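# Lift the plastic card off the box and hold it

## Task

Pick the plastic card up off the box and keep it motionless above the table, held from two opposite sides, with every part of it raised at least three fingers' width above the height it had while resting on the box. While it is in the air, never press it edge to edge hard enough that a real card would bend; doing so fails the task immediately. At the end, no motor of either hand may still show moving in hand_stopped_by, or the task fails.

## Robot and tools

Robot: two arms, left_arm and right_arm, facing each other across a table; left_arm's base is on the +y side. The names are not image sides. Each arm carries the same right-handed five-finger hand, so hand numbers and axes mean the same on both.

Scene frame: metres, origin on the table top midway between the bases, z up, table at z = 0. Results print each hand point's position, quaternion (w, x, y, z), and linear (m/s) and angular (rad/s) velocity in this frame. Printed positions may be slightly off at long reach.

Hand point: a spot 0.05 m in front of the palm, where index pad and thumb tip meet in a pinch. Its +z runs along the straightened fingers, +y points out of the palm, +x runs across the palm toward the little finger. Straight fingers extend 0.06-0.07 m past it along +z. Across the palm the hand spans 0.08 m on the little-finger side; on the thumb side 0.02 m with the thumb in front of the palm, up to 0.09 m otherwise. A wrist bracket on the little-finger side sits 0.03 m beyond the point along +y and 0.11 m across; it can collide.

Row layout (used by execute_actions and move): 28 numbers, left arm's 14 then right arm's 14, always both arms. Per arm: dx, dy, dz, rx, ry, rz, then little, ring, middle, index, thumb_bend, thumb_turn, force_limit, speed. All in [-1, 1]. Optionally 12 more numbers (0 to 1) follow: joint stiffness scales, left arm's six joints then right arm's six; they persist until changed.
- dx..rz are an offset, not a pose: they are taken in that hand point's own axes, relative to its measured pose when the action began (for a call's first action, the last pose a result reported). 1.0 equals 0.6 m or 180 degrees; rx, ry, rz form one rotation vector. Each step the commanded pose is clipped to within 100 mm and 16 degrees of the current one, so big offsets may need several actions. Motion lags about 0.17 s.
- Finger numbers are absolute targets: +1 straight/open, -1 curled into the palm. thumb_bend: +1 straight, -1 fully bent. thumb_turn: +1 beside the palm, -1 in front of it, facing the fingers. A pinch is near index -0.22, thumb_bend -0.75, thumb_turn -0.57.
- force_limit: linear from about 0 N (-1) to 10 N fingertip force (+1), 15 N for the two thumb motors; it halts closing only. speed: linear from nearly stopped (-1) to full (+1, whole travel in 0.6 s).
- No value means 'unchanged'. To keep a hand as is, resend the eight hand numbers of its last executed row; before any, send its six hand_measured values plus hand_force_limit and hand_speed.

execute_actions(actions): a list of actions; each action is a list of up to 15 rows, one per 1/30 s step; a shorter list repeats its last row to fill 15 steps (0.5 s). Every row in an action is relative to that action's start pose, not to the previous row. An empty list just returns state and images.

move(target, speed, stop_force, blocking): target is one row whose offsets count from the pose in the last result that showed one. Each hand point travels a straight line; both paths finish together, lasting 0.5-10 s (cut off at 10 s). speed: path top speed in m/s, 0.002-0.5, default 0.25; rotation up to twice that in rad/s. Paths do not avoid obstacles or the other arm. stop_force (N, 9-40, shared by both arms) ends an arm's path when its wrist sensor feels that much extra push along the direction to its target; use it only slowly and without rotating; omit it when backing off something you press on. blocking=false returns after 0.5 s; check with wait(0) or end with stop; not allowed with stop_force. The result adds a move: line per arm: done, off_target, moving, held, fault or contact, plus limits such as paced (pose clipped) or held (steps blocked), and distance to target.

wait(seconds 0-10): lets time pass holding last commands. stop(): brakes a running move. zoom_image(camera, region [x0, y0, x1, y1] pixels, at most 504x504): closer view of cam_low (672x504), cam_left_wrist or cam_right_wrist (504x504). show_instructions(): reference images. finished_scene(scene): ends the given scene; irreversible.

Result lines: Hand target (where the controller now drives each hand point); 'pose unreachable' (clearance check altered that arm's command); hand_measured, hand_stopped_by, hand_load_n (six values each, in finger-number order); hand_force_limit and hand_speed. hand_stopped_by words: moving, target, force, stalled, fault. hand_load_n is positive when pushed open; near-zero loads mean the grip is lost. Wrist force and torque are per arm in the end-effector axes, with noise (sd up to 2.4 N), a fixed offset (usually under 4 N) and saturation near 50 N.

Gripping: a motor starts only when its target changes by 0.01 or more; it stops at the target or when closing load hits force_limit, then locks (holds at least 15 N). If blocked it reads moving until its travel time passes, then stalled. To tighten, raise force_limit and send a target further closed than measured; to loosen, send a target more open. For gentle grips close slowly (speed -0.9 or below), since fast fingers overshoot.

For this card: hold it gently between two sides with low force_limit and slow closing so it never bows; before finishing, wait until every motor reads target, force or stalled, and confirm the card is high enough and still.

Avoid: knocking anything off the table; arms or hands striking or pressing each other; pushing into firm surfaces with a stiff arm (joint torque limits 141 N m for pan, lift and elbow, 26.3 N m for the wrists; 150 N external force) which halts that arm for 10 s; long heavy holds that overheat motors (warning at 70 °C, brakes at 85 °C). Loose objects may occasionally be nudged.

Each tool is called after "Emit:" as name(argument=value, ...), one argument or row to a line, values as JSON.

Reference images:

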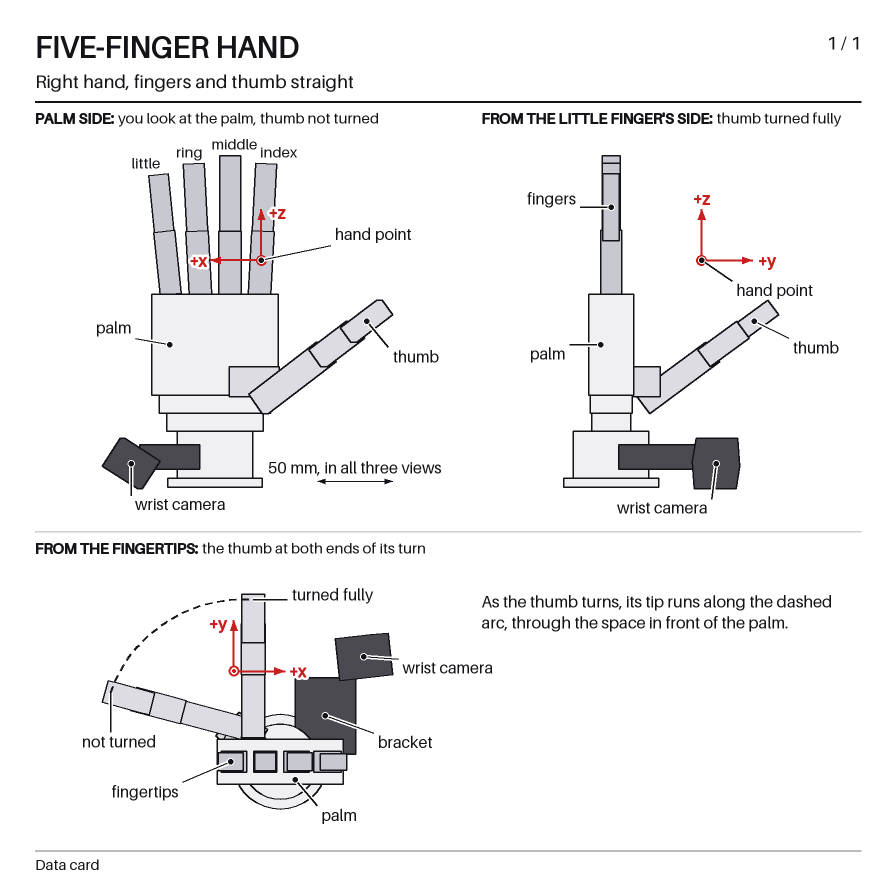

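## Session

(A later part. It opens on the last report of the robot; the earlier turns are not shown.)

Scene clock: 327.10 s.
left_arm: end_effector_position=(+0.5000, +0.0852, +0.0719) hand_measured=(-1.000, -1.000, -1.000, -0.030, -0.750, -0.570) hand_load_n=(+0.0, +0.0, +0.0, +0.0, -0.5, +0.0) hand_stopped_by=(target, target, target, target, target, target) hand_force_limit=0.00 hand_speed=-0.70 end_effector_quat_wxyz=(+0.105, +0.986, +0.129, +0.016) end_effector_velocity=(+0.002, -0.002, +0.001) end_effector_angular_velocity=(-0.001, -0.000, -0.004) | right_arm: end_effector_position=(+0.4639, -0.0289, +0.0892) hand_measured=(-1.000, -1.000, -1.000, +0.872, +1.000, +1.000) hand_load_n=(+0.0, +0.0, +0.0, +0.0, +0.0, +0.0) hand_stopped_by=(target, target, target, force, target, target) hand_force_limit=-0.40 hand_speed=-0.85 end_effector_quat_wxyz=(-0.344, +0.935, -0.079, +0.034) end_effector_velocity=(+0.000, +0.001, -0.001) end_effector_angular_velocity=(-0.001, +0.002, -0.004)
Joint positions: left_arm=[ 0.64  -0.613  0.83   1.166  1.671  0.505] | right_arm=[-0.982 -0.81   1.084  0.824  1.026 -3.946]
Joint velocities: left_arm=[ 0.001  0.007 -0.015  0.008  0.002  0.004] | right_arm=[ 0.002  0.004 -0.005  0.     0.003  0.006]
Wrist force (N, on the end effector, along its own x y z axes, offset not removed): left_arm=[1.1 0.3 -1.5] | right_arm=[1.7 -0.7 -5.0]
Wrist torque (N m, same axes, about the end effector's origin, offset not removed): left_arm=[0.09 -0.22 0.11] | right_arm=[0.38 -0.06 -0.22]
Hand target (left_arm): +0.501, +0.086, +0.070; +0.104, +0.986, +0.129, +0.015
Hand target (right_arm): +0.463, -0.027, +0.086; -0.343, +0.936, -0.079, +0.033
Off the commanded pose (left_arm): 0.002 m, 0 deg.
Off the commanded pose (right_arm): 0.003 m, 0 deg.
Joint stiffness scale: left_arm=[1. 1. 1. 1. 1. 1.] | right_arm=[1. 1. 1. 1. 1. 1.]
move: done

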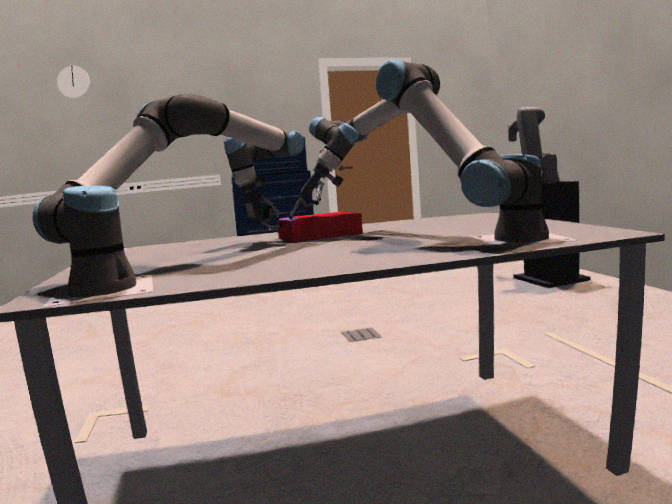

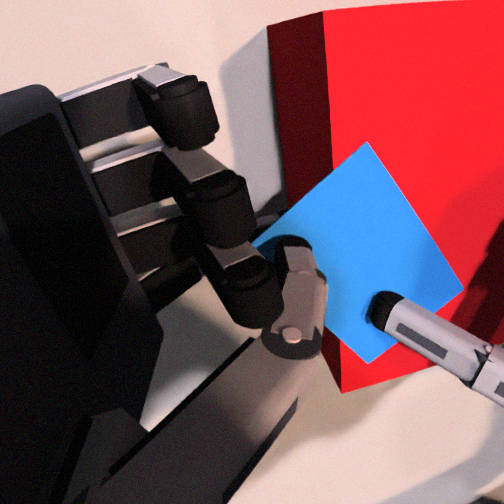

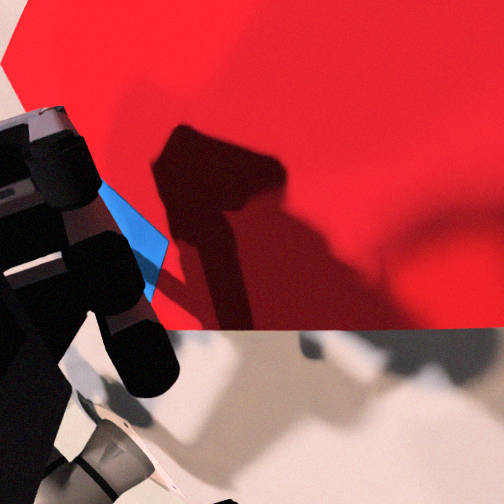

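Emit:
move(
  target=[0,0,0,0,0,0,-1,-1,-1,-0.5,-0.75,-0.57,0.3,-0.8,0,0,0,0,0,0,-1,-1,-1,0.70,1,1,-0.4,-0.85],
  speed=0.04,
)

Emit:
zoom_image(
  camera="cam_low",
  region=[240, 185, 330, 245],
)

Scene clock: 338.70 s.
left_arm: end_effector_position=(+0.5002, +0.0851, +0.0719) hand_measured=(-1.000, -1.000, -1.000, -0.204, -0.750, -0.570) hand_load_n=(+0.0, +0.0, +0.0, +9.5, +0.0, -0.5) hand_stopped_by=(target, target, target, force, target, target) hand_force_limit=0.30 hand_speed=-0.80 end_effector_quat_wxyz=(+0.105, +0.986, +0.128, +0.016) end_effector_velocity=(-0.000, -0.000, -0.000) end_effector_angular_velocity=(+0.000, +0.001, -0.000) | right_arm: end_effector_position=(+0.4640, -0.0286, +0.0895) hand_measured=(-1.000, -1.000, -1.000, +0.872, +1.000, +1.000) hand_load_n=(+0.0, +0.0, +0.0, +0.0, +0.0, +0.0) hand_stopped_by=(target, target, target, force, target, target) hand_force_limit=-0.40 hand_speed=-0.85 end_effector_quat_wxyz=(-0.344, +0.935, -0.080, +0.034) end_effector_velocity=(-0.000, +0.000, +0.000) end_effector_angular_velocity=(-0.000, -0.001, +0.001)
Joint positions: left_arm=[ 0.64  -0.612  0.828  1.168  1.671  0.505] | right_arm=[-0.981 -0.81   1.083  0.824  1.027 -3.945]
Joint velocities: left_arm=[-0.  0. -0.  0.  0. -0.] | right_arm=[ 0.001 -0.001 -0.     0.     0.001 -0.001]
Wrist force (N, on the end effector, along its own x y z axes, offset not removed): left_arm=[0.2 1.0 2.2] | right_arm=[3.3 1.0 -2.0]
Wrist torque (N m, same axes, about the end effector's origin, offset not removed): left_arm=[0.29 0.17 0.21] | right_arm=[0.43 -0.57 -0.16]
Hand target (left_arm): +0.500, +0.085, +0.072; +0.105, +0.986, +0.129, +0.016
Hand target (right_arm): +0.464, -0.029, +0.089; -0.344, +0.935, -0.079, +0.034
Off the commanded pose (left_arm): 0.000 m, 0 deg.
Off the commanded pose (right_arm): 0.000 m, 0 deg.
Joint stiffness scale: left_arm=[1. 1. 1. 1. 1. 1.] | right_arm=[1. 1. 1. 1. 1. 1.]
move: done

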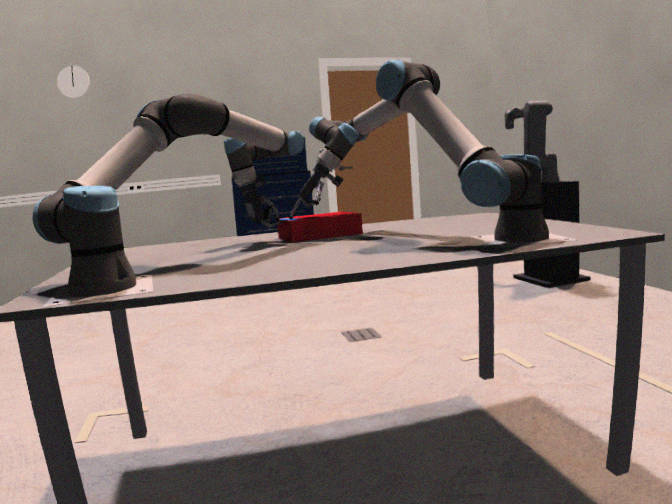

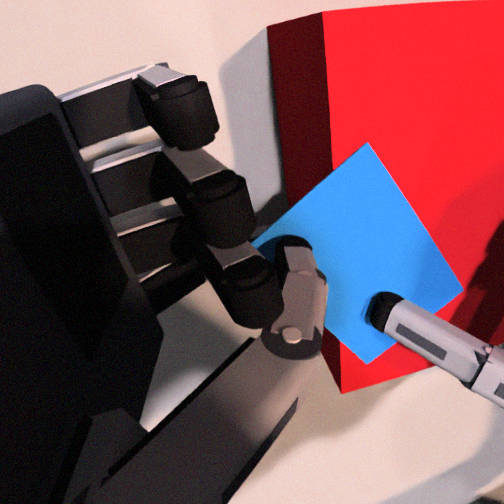

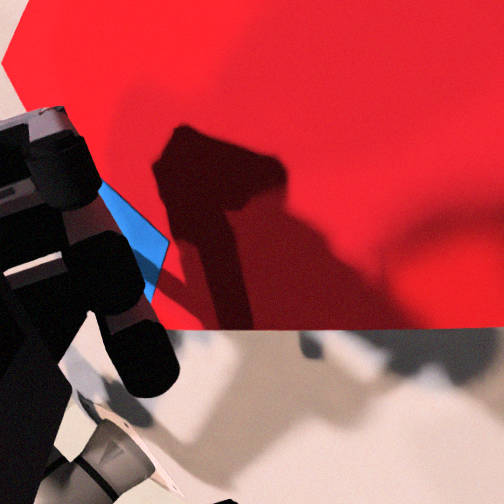

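Region (240, 185, 330, 245) of cam_low's 672x504 image, scaled by 5.600, with more detail than that image has.

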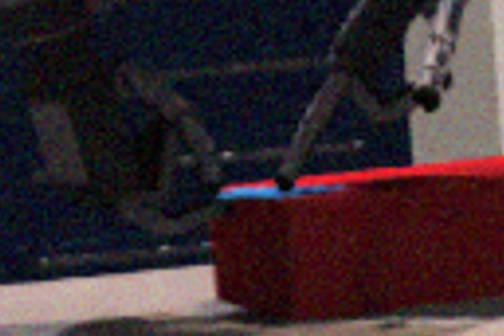

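Emit:
move(
  target=[0,0,0,0,0,0,-1,-1,-1,-0.5,-0.75,-0.57,0.3,-0.8,0.0153,0.0865,-0.1825,0,0,0,-1,-1,-1,0.70,1,1,-0.4,-0.85],
  speed=0.3,
)

Emit:
zoom_image(
  camera="cam_low",
  region=[240, 185, 330, 245],
)

Scene clock: 345.97 s.
left_arm: end_effector_position=(+0.5002, +0.0851, +0.0719) hand_measured=(-1.000, -1.000, -1.000, -0.204, -0.750, -0.570) hand_load_n=(+0.0, +0.0, +0.0, +1.0, -0.5, +0.0) hand_stopped_by=(target, target, target, force, target, target) hand_force_limit=0.30 hand_speed=-0.80 end_effector_quat_wxyz=(+0.105, +0.986, +0.128, +0.016) end_effector_velocity=(+0.000, +0.000, +0.000) end_effector_angular_velocity=(+0.000, -0.000, -0.000) | right_arm: end_effector_position=(+0.4537, -0.1374, +0.1386) hand_measured=(-1.000, -1.000, -1.000, +0.872, +1.000, +1.000) hand_load_n=(+0.0, +0.0, +0.0, +0.0, +0.0, +0.0) hand_stopped_by=(target, target, target, force, target, target) hand_force_limit=-0.40 hand_speed=-0.85 end_effector_quat_wxyz=(-0.344, +0.935, -0.080, +0.034) end_effector_velocity=(-0.001, -0.002, +0.002) end_effector_angular_velocity=(+0.003, -0.003, +0.007)
Joint positions: left_arm=[ 0.64  -0.612  0.828  1.168  1.671  0.505] | right_arm=[-1.16  -1.006  1.31   0.9    0.953 -4.141]
Joint velocities: left_arm=[ 0. -0. -0.  0. -0.  0.] | right_arm=[-0.004 -0.006  0.005  0.004 -0.006 -0.012]
Wrist force (N, on the end effector, along its own x y z axes, offset not removed): left_arm=[0.5 0.6 0.1] | right_arm=[3.6 -0.6 -1.9]
Wrist torque (N m, same axes, about the end effector's origin, offset not removed): left_arm=[0.11 -0.05 0.24] | right_arm=[0.15 -0.42 -0.07]
Hand target (left_arm): +0.500, +0.085, +0.072; +0.105, +0.986, +0.128, +0.016
Hand target (right_arm): +0.453, -0.139, +0.139; -0.344, +0.935, -0.080, +0.034
Off the commanded pose (left_arm): 0.000 m, 0 deg.
Off the commanded pose (right_arm): 0.002 m, 0 deg.
Joint stiffness scale: left_arm=[1. 1. 1. 1. 1. 1.] | right_arm=[1. 1. 1. 1. 1. 1.]
move: done

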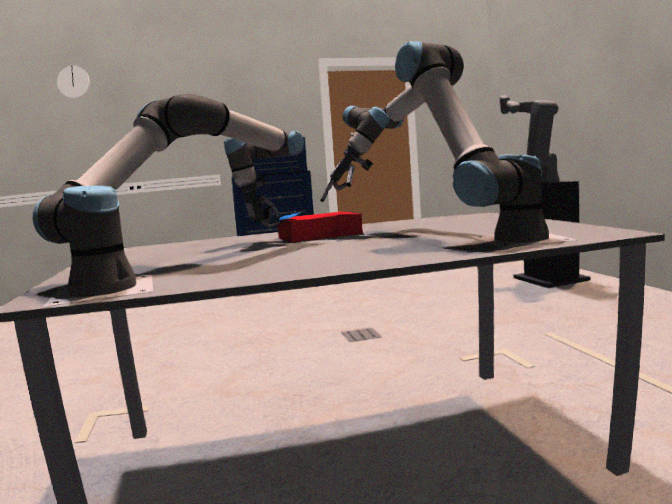

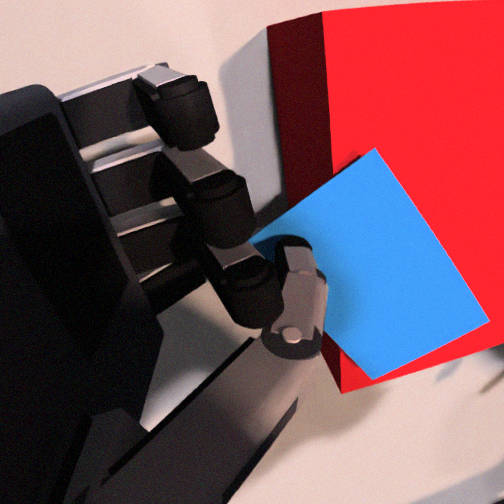

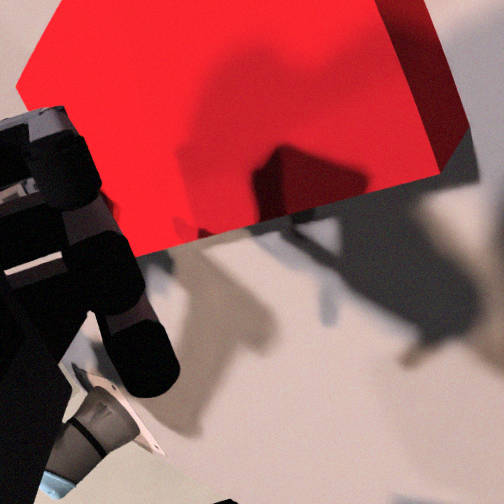

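Region (240, 185, 330, 245) of cam_low's 672x504 image, scaled by 5.600, with more detail than that image has.

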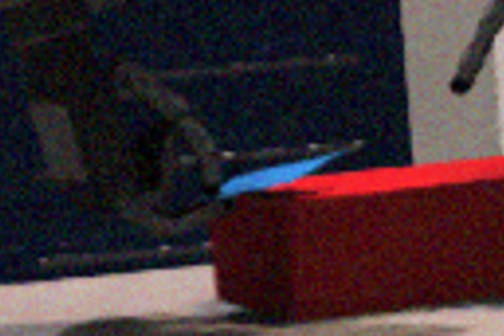

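Emit:
move(
  target=[-0.0188,-0.0172,-0.1912,0,0,0,-1,-1,-1,-0.52,-0.75,-0.57,0.3,-0.9,0,0,0,0,0,0,-1,-1,-1,0.70,1,1,-0.4,-0.85],
  speed=0.15,
)

Emit:
zoom_image(
  camera="cam_low",
  region=[220, 140, 370, 250],
)

Scene clock: 352.30 s.
left_arm: end_effector_position=(+0.4790, +0.1141, +0.1793) hand_measured=(-1.000, -1.000, -1.000, -0.218, -0.750, -0.570) hand_load_n=(+0.0, +0.0, +0.0, +6.5, +0.0, -0.5) hand_stopped_by=(target, target, target, force, target, target) hand_force_limit=0.30 hand_speed=-0.90 end_effector_quat_wxyz=(+0.103, +0.986, +0.128, +0.015) end_effector_velocity=(-0.002, +0.002, -0.001) end_effector_angular_velocity=(+0.009, +0.008, -0.001) | right_arm: end_effector_position=(+0.4535, -0.1377, +0.1388) hand_measured=(-1.000, -1.000, -1.000, +0.872, +1.000, +1.000) hand_load_n=(+0.0, +0.0, +0.0, +0.0, +0.0, +0.0) hand_stopped_by=(target, target, target, force, target, target) hand_force_limit=-0.40 hand_speed=-0.85 end_effector_quat_wxyz=(-0.344, +0.935, -0.079, +0.034) end_effector_velocity=(-0.000, +0.000, -0.000) end_effector_angular_velocity=(-0.002, -0.001, +0.001)
Joint positions: left_arm=[ 0.648 -0.767  0.837  1.317  1.672  0.515] | right_arm=[-1.161 -1.007  1.311  0.901  0.953 -4.142]
Joint velocities: left_arm=[ 0.     0.001  0.     0.011 -0.     0.001] | right_arm=[ 0.001 -0.     0.    -0.     0.002 -0.001]
Wrist force (N, on the end effector, along its own x y z axes, offset not removed): left_arm=[1.7 0.6 -2.4] | right_arm=[2.5 0.5 0.0]
Wrist torque (N m, same axes, about the end effector's origin, offset not removed): left_arm=[0.19 -0.18 0.23] | right_arm=[0.24 -0.24 -0.09]
Hand target (left_arm): +0.480, +0.115, +0.182; +0.105, +0.986, +0.128, +0.016
Hand target (right_arm): +0.454, -0.137, +0.139; -0.344, +0.935, -0.080, +0.034
Off the commanded pose (left_arm): 0.003 m, 0 deg.
Off the commanded pose (right_arm): 0.000 m, 0 deg.
Joint stiffness scale: left_arm=[1. 1. 1. 1. 1. 1.] | right_arm=[1. 1. 1. 1. 1. 1.]
move: done

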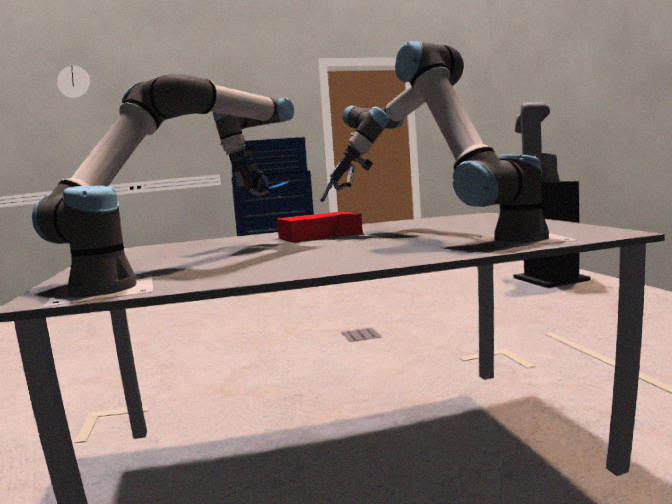

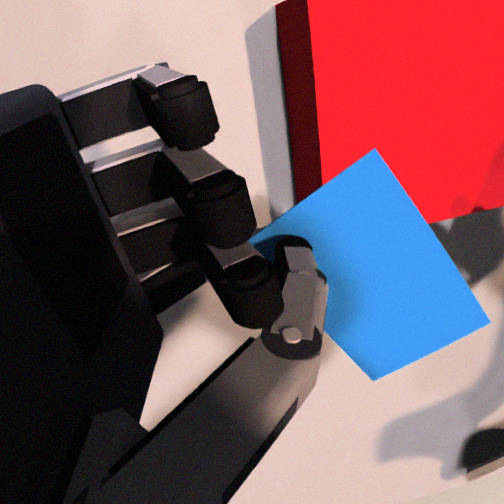

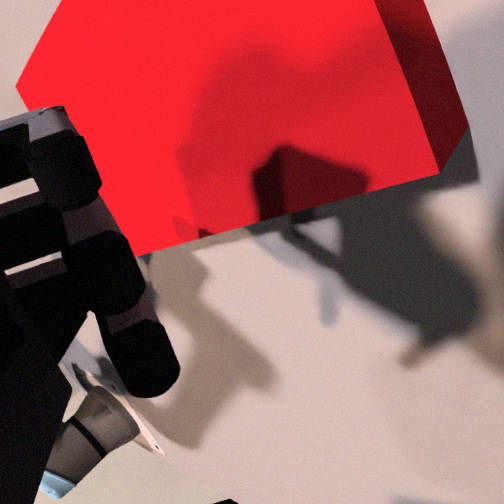

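Region (220, 140, 370, 250) of cam_low's 672x504 image, scaled by 3.360, with more detail than that image has; it fills the top 370 rows of this view, and the rest is white.

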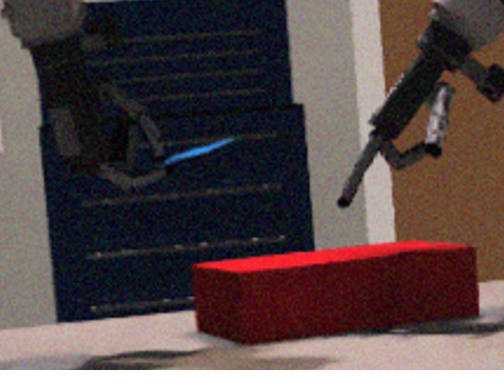

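The card is about 10.7 cm up with a 6.5 N pinch on it. I'll check that the grip is stable before ending the scene.

Emit:
execute_actions(
  actions=[],
)

Scene clock: 353.63 s.
left_arm: end_effector_position=(+0.4787, +0.1144, +0.1795) hand_measured=(-1.000, -1.000, -1.000, -0.218, -0.750, -0.570) hand_load_n=(+0.0, +0.0, +0.0, +6.5, +0.0, -0.5) hand_stopped_by=(target, target, target, force, target, target) hand_force_limit=0.30 hand_speed=-0.90 end_effector_quat_wxyz=(+0.103, +0.986, +0.128, +0.015) end_effector_velocity=(-0.000, -0.000, -0.001) end_effector_angular_velocity=(-0.000, +0.001, -0.000) | right_arm: end_effector_position=(+0.4535, -0.1377, +0.1388) hand_measured=(-1.000, -1.000, -1.000, +0.872, +1.000, +1.000) hand_load_n=(+0.0, +0.0, +0.0, +0.0, +0.0, +0.0) hand_stopped_by=(target, target, target, force, target, target) hand_force_limit=-0.40 hand_speed=-0.85 end_effector_quat_wxyz=(-0.344, +0.935, -0.079, +0.034) end_effector_velocity=(+0.000, -0.001, -0.000) end_effector_angular_velocity=(-0.000, +0.001, -0.002)
Joint positions: left_arm=[ 0.648 -0.767  0.837  1.318  1.672  0.515] | right_arm=[-1.161 -1.007  1.311  0.901  0.953 -4.142]
Joint velocities: left_arm=[ 0.     0.001  0.    -0.     0.001  0.   ] | right_arm=[-0.001  0.     0.001  0.    -0.     0.001]
Wrist force (N, on the end effector, along its own x y z axes, offset not removed): left_arm=[0.8 -0.5 0.0] | right_arm=[3.9 -0.5 -0.5]
Wrist torque (N m, same axes, about the end effector's origin, offset not removed): left_arm=[-0.18 -0.10 0.21] | right_arm=[0.07 -0.58 -0.05]
Hand target (left_arm): +0.480, +0.115, +0.182; +0.105, +0.986, +0.128, +0.016
Hand target (right_arm): +0.454, -0.137, +0.139; -0.344, +0.935, -0.080, +0.034
Off the commanded pose (left_arm): 0.003 m, 0 deg.
Off the commanded pose (right_arm): 0.000 m, 0 deg.
Joint stiffness scale: left_arm=[1. 1. 1. 1. 1. 1.] | right_arm=[1. 1. 1. 1. 1. 1.]

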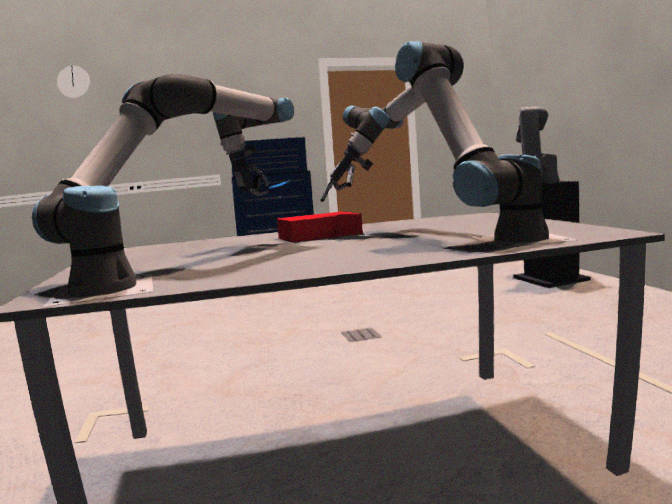

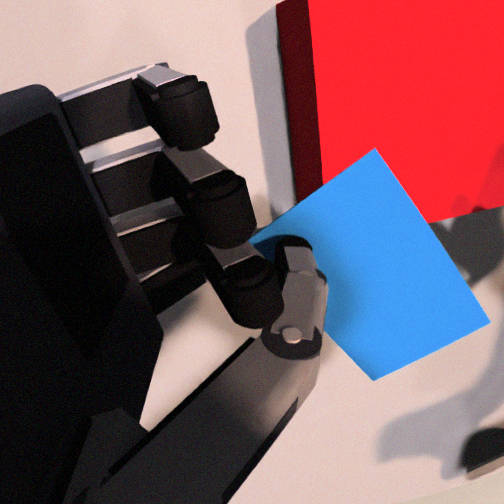

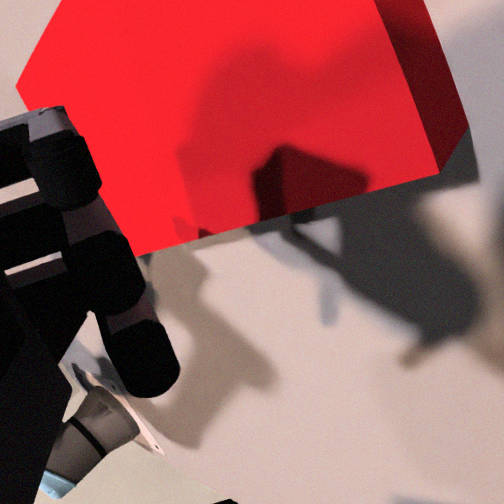

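Emit:
finished_scene(
  scene=1,
)

The scene is finished: the task was done.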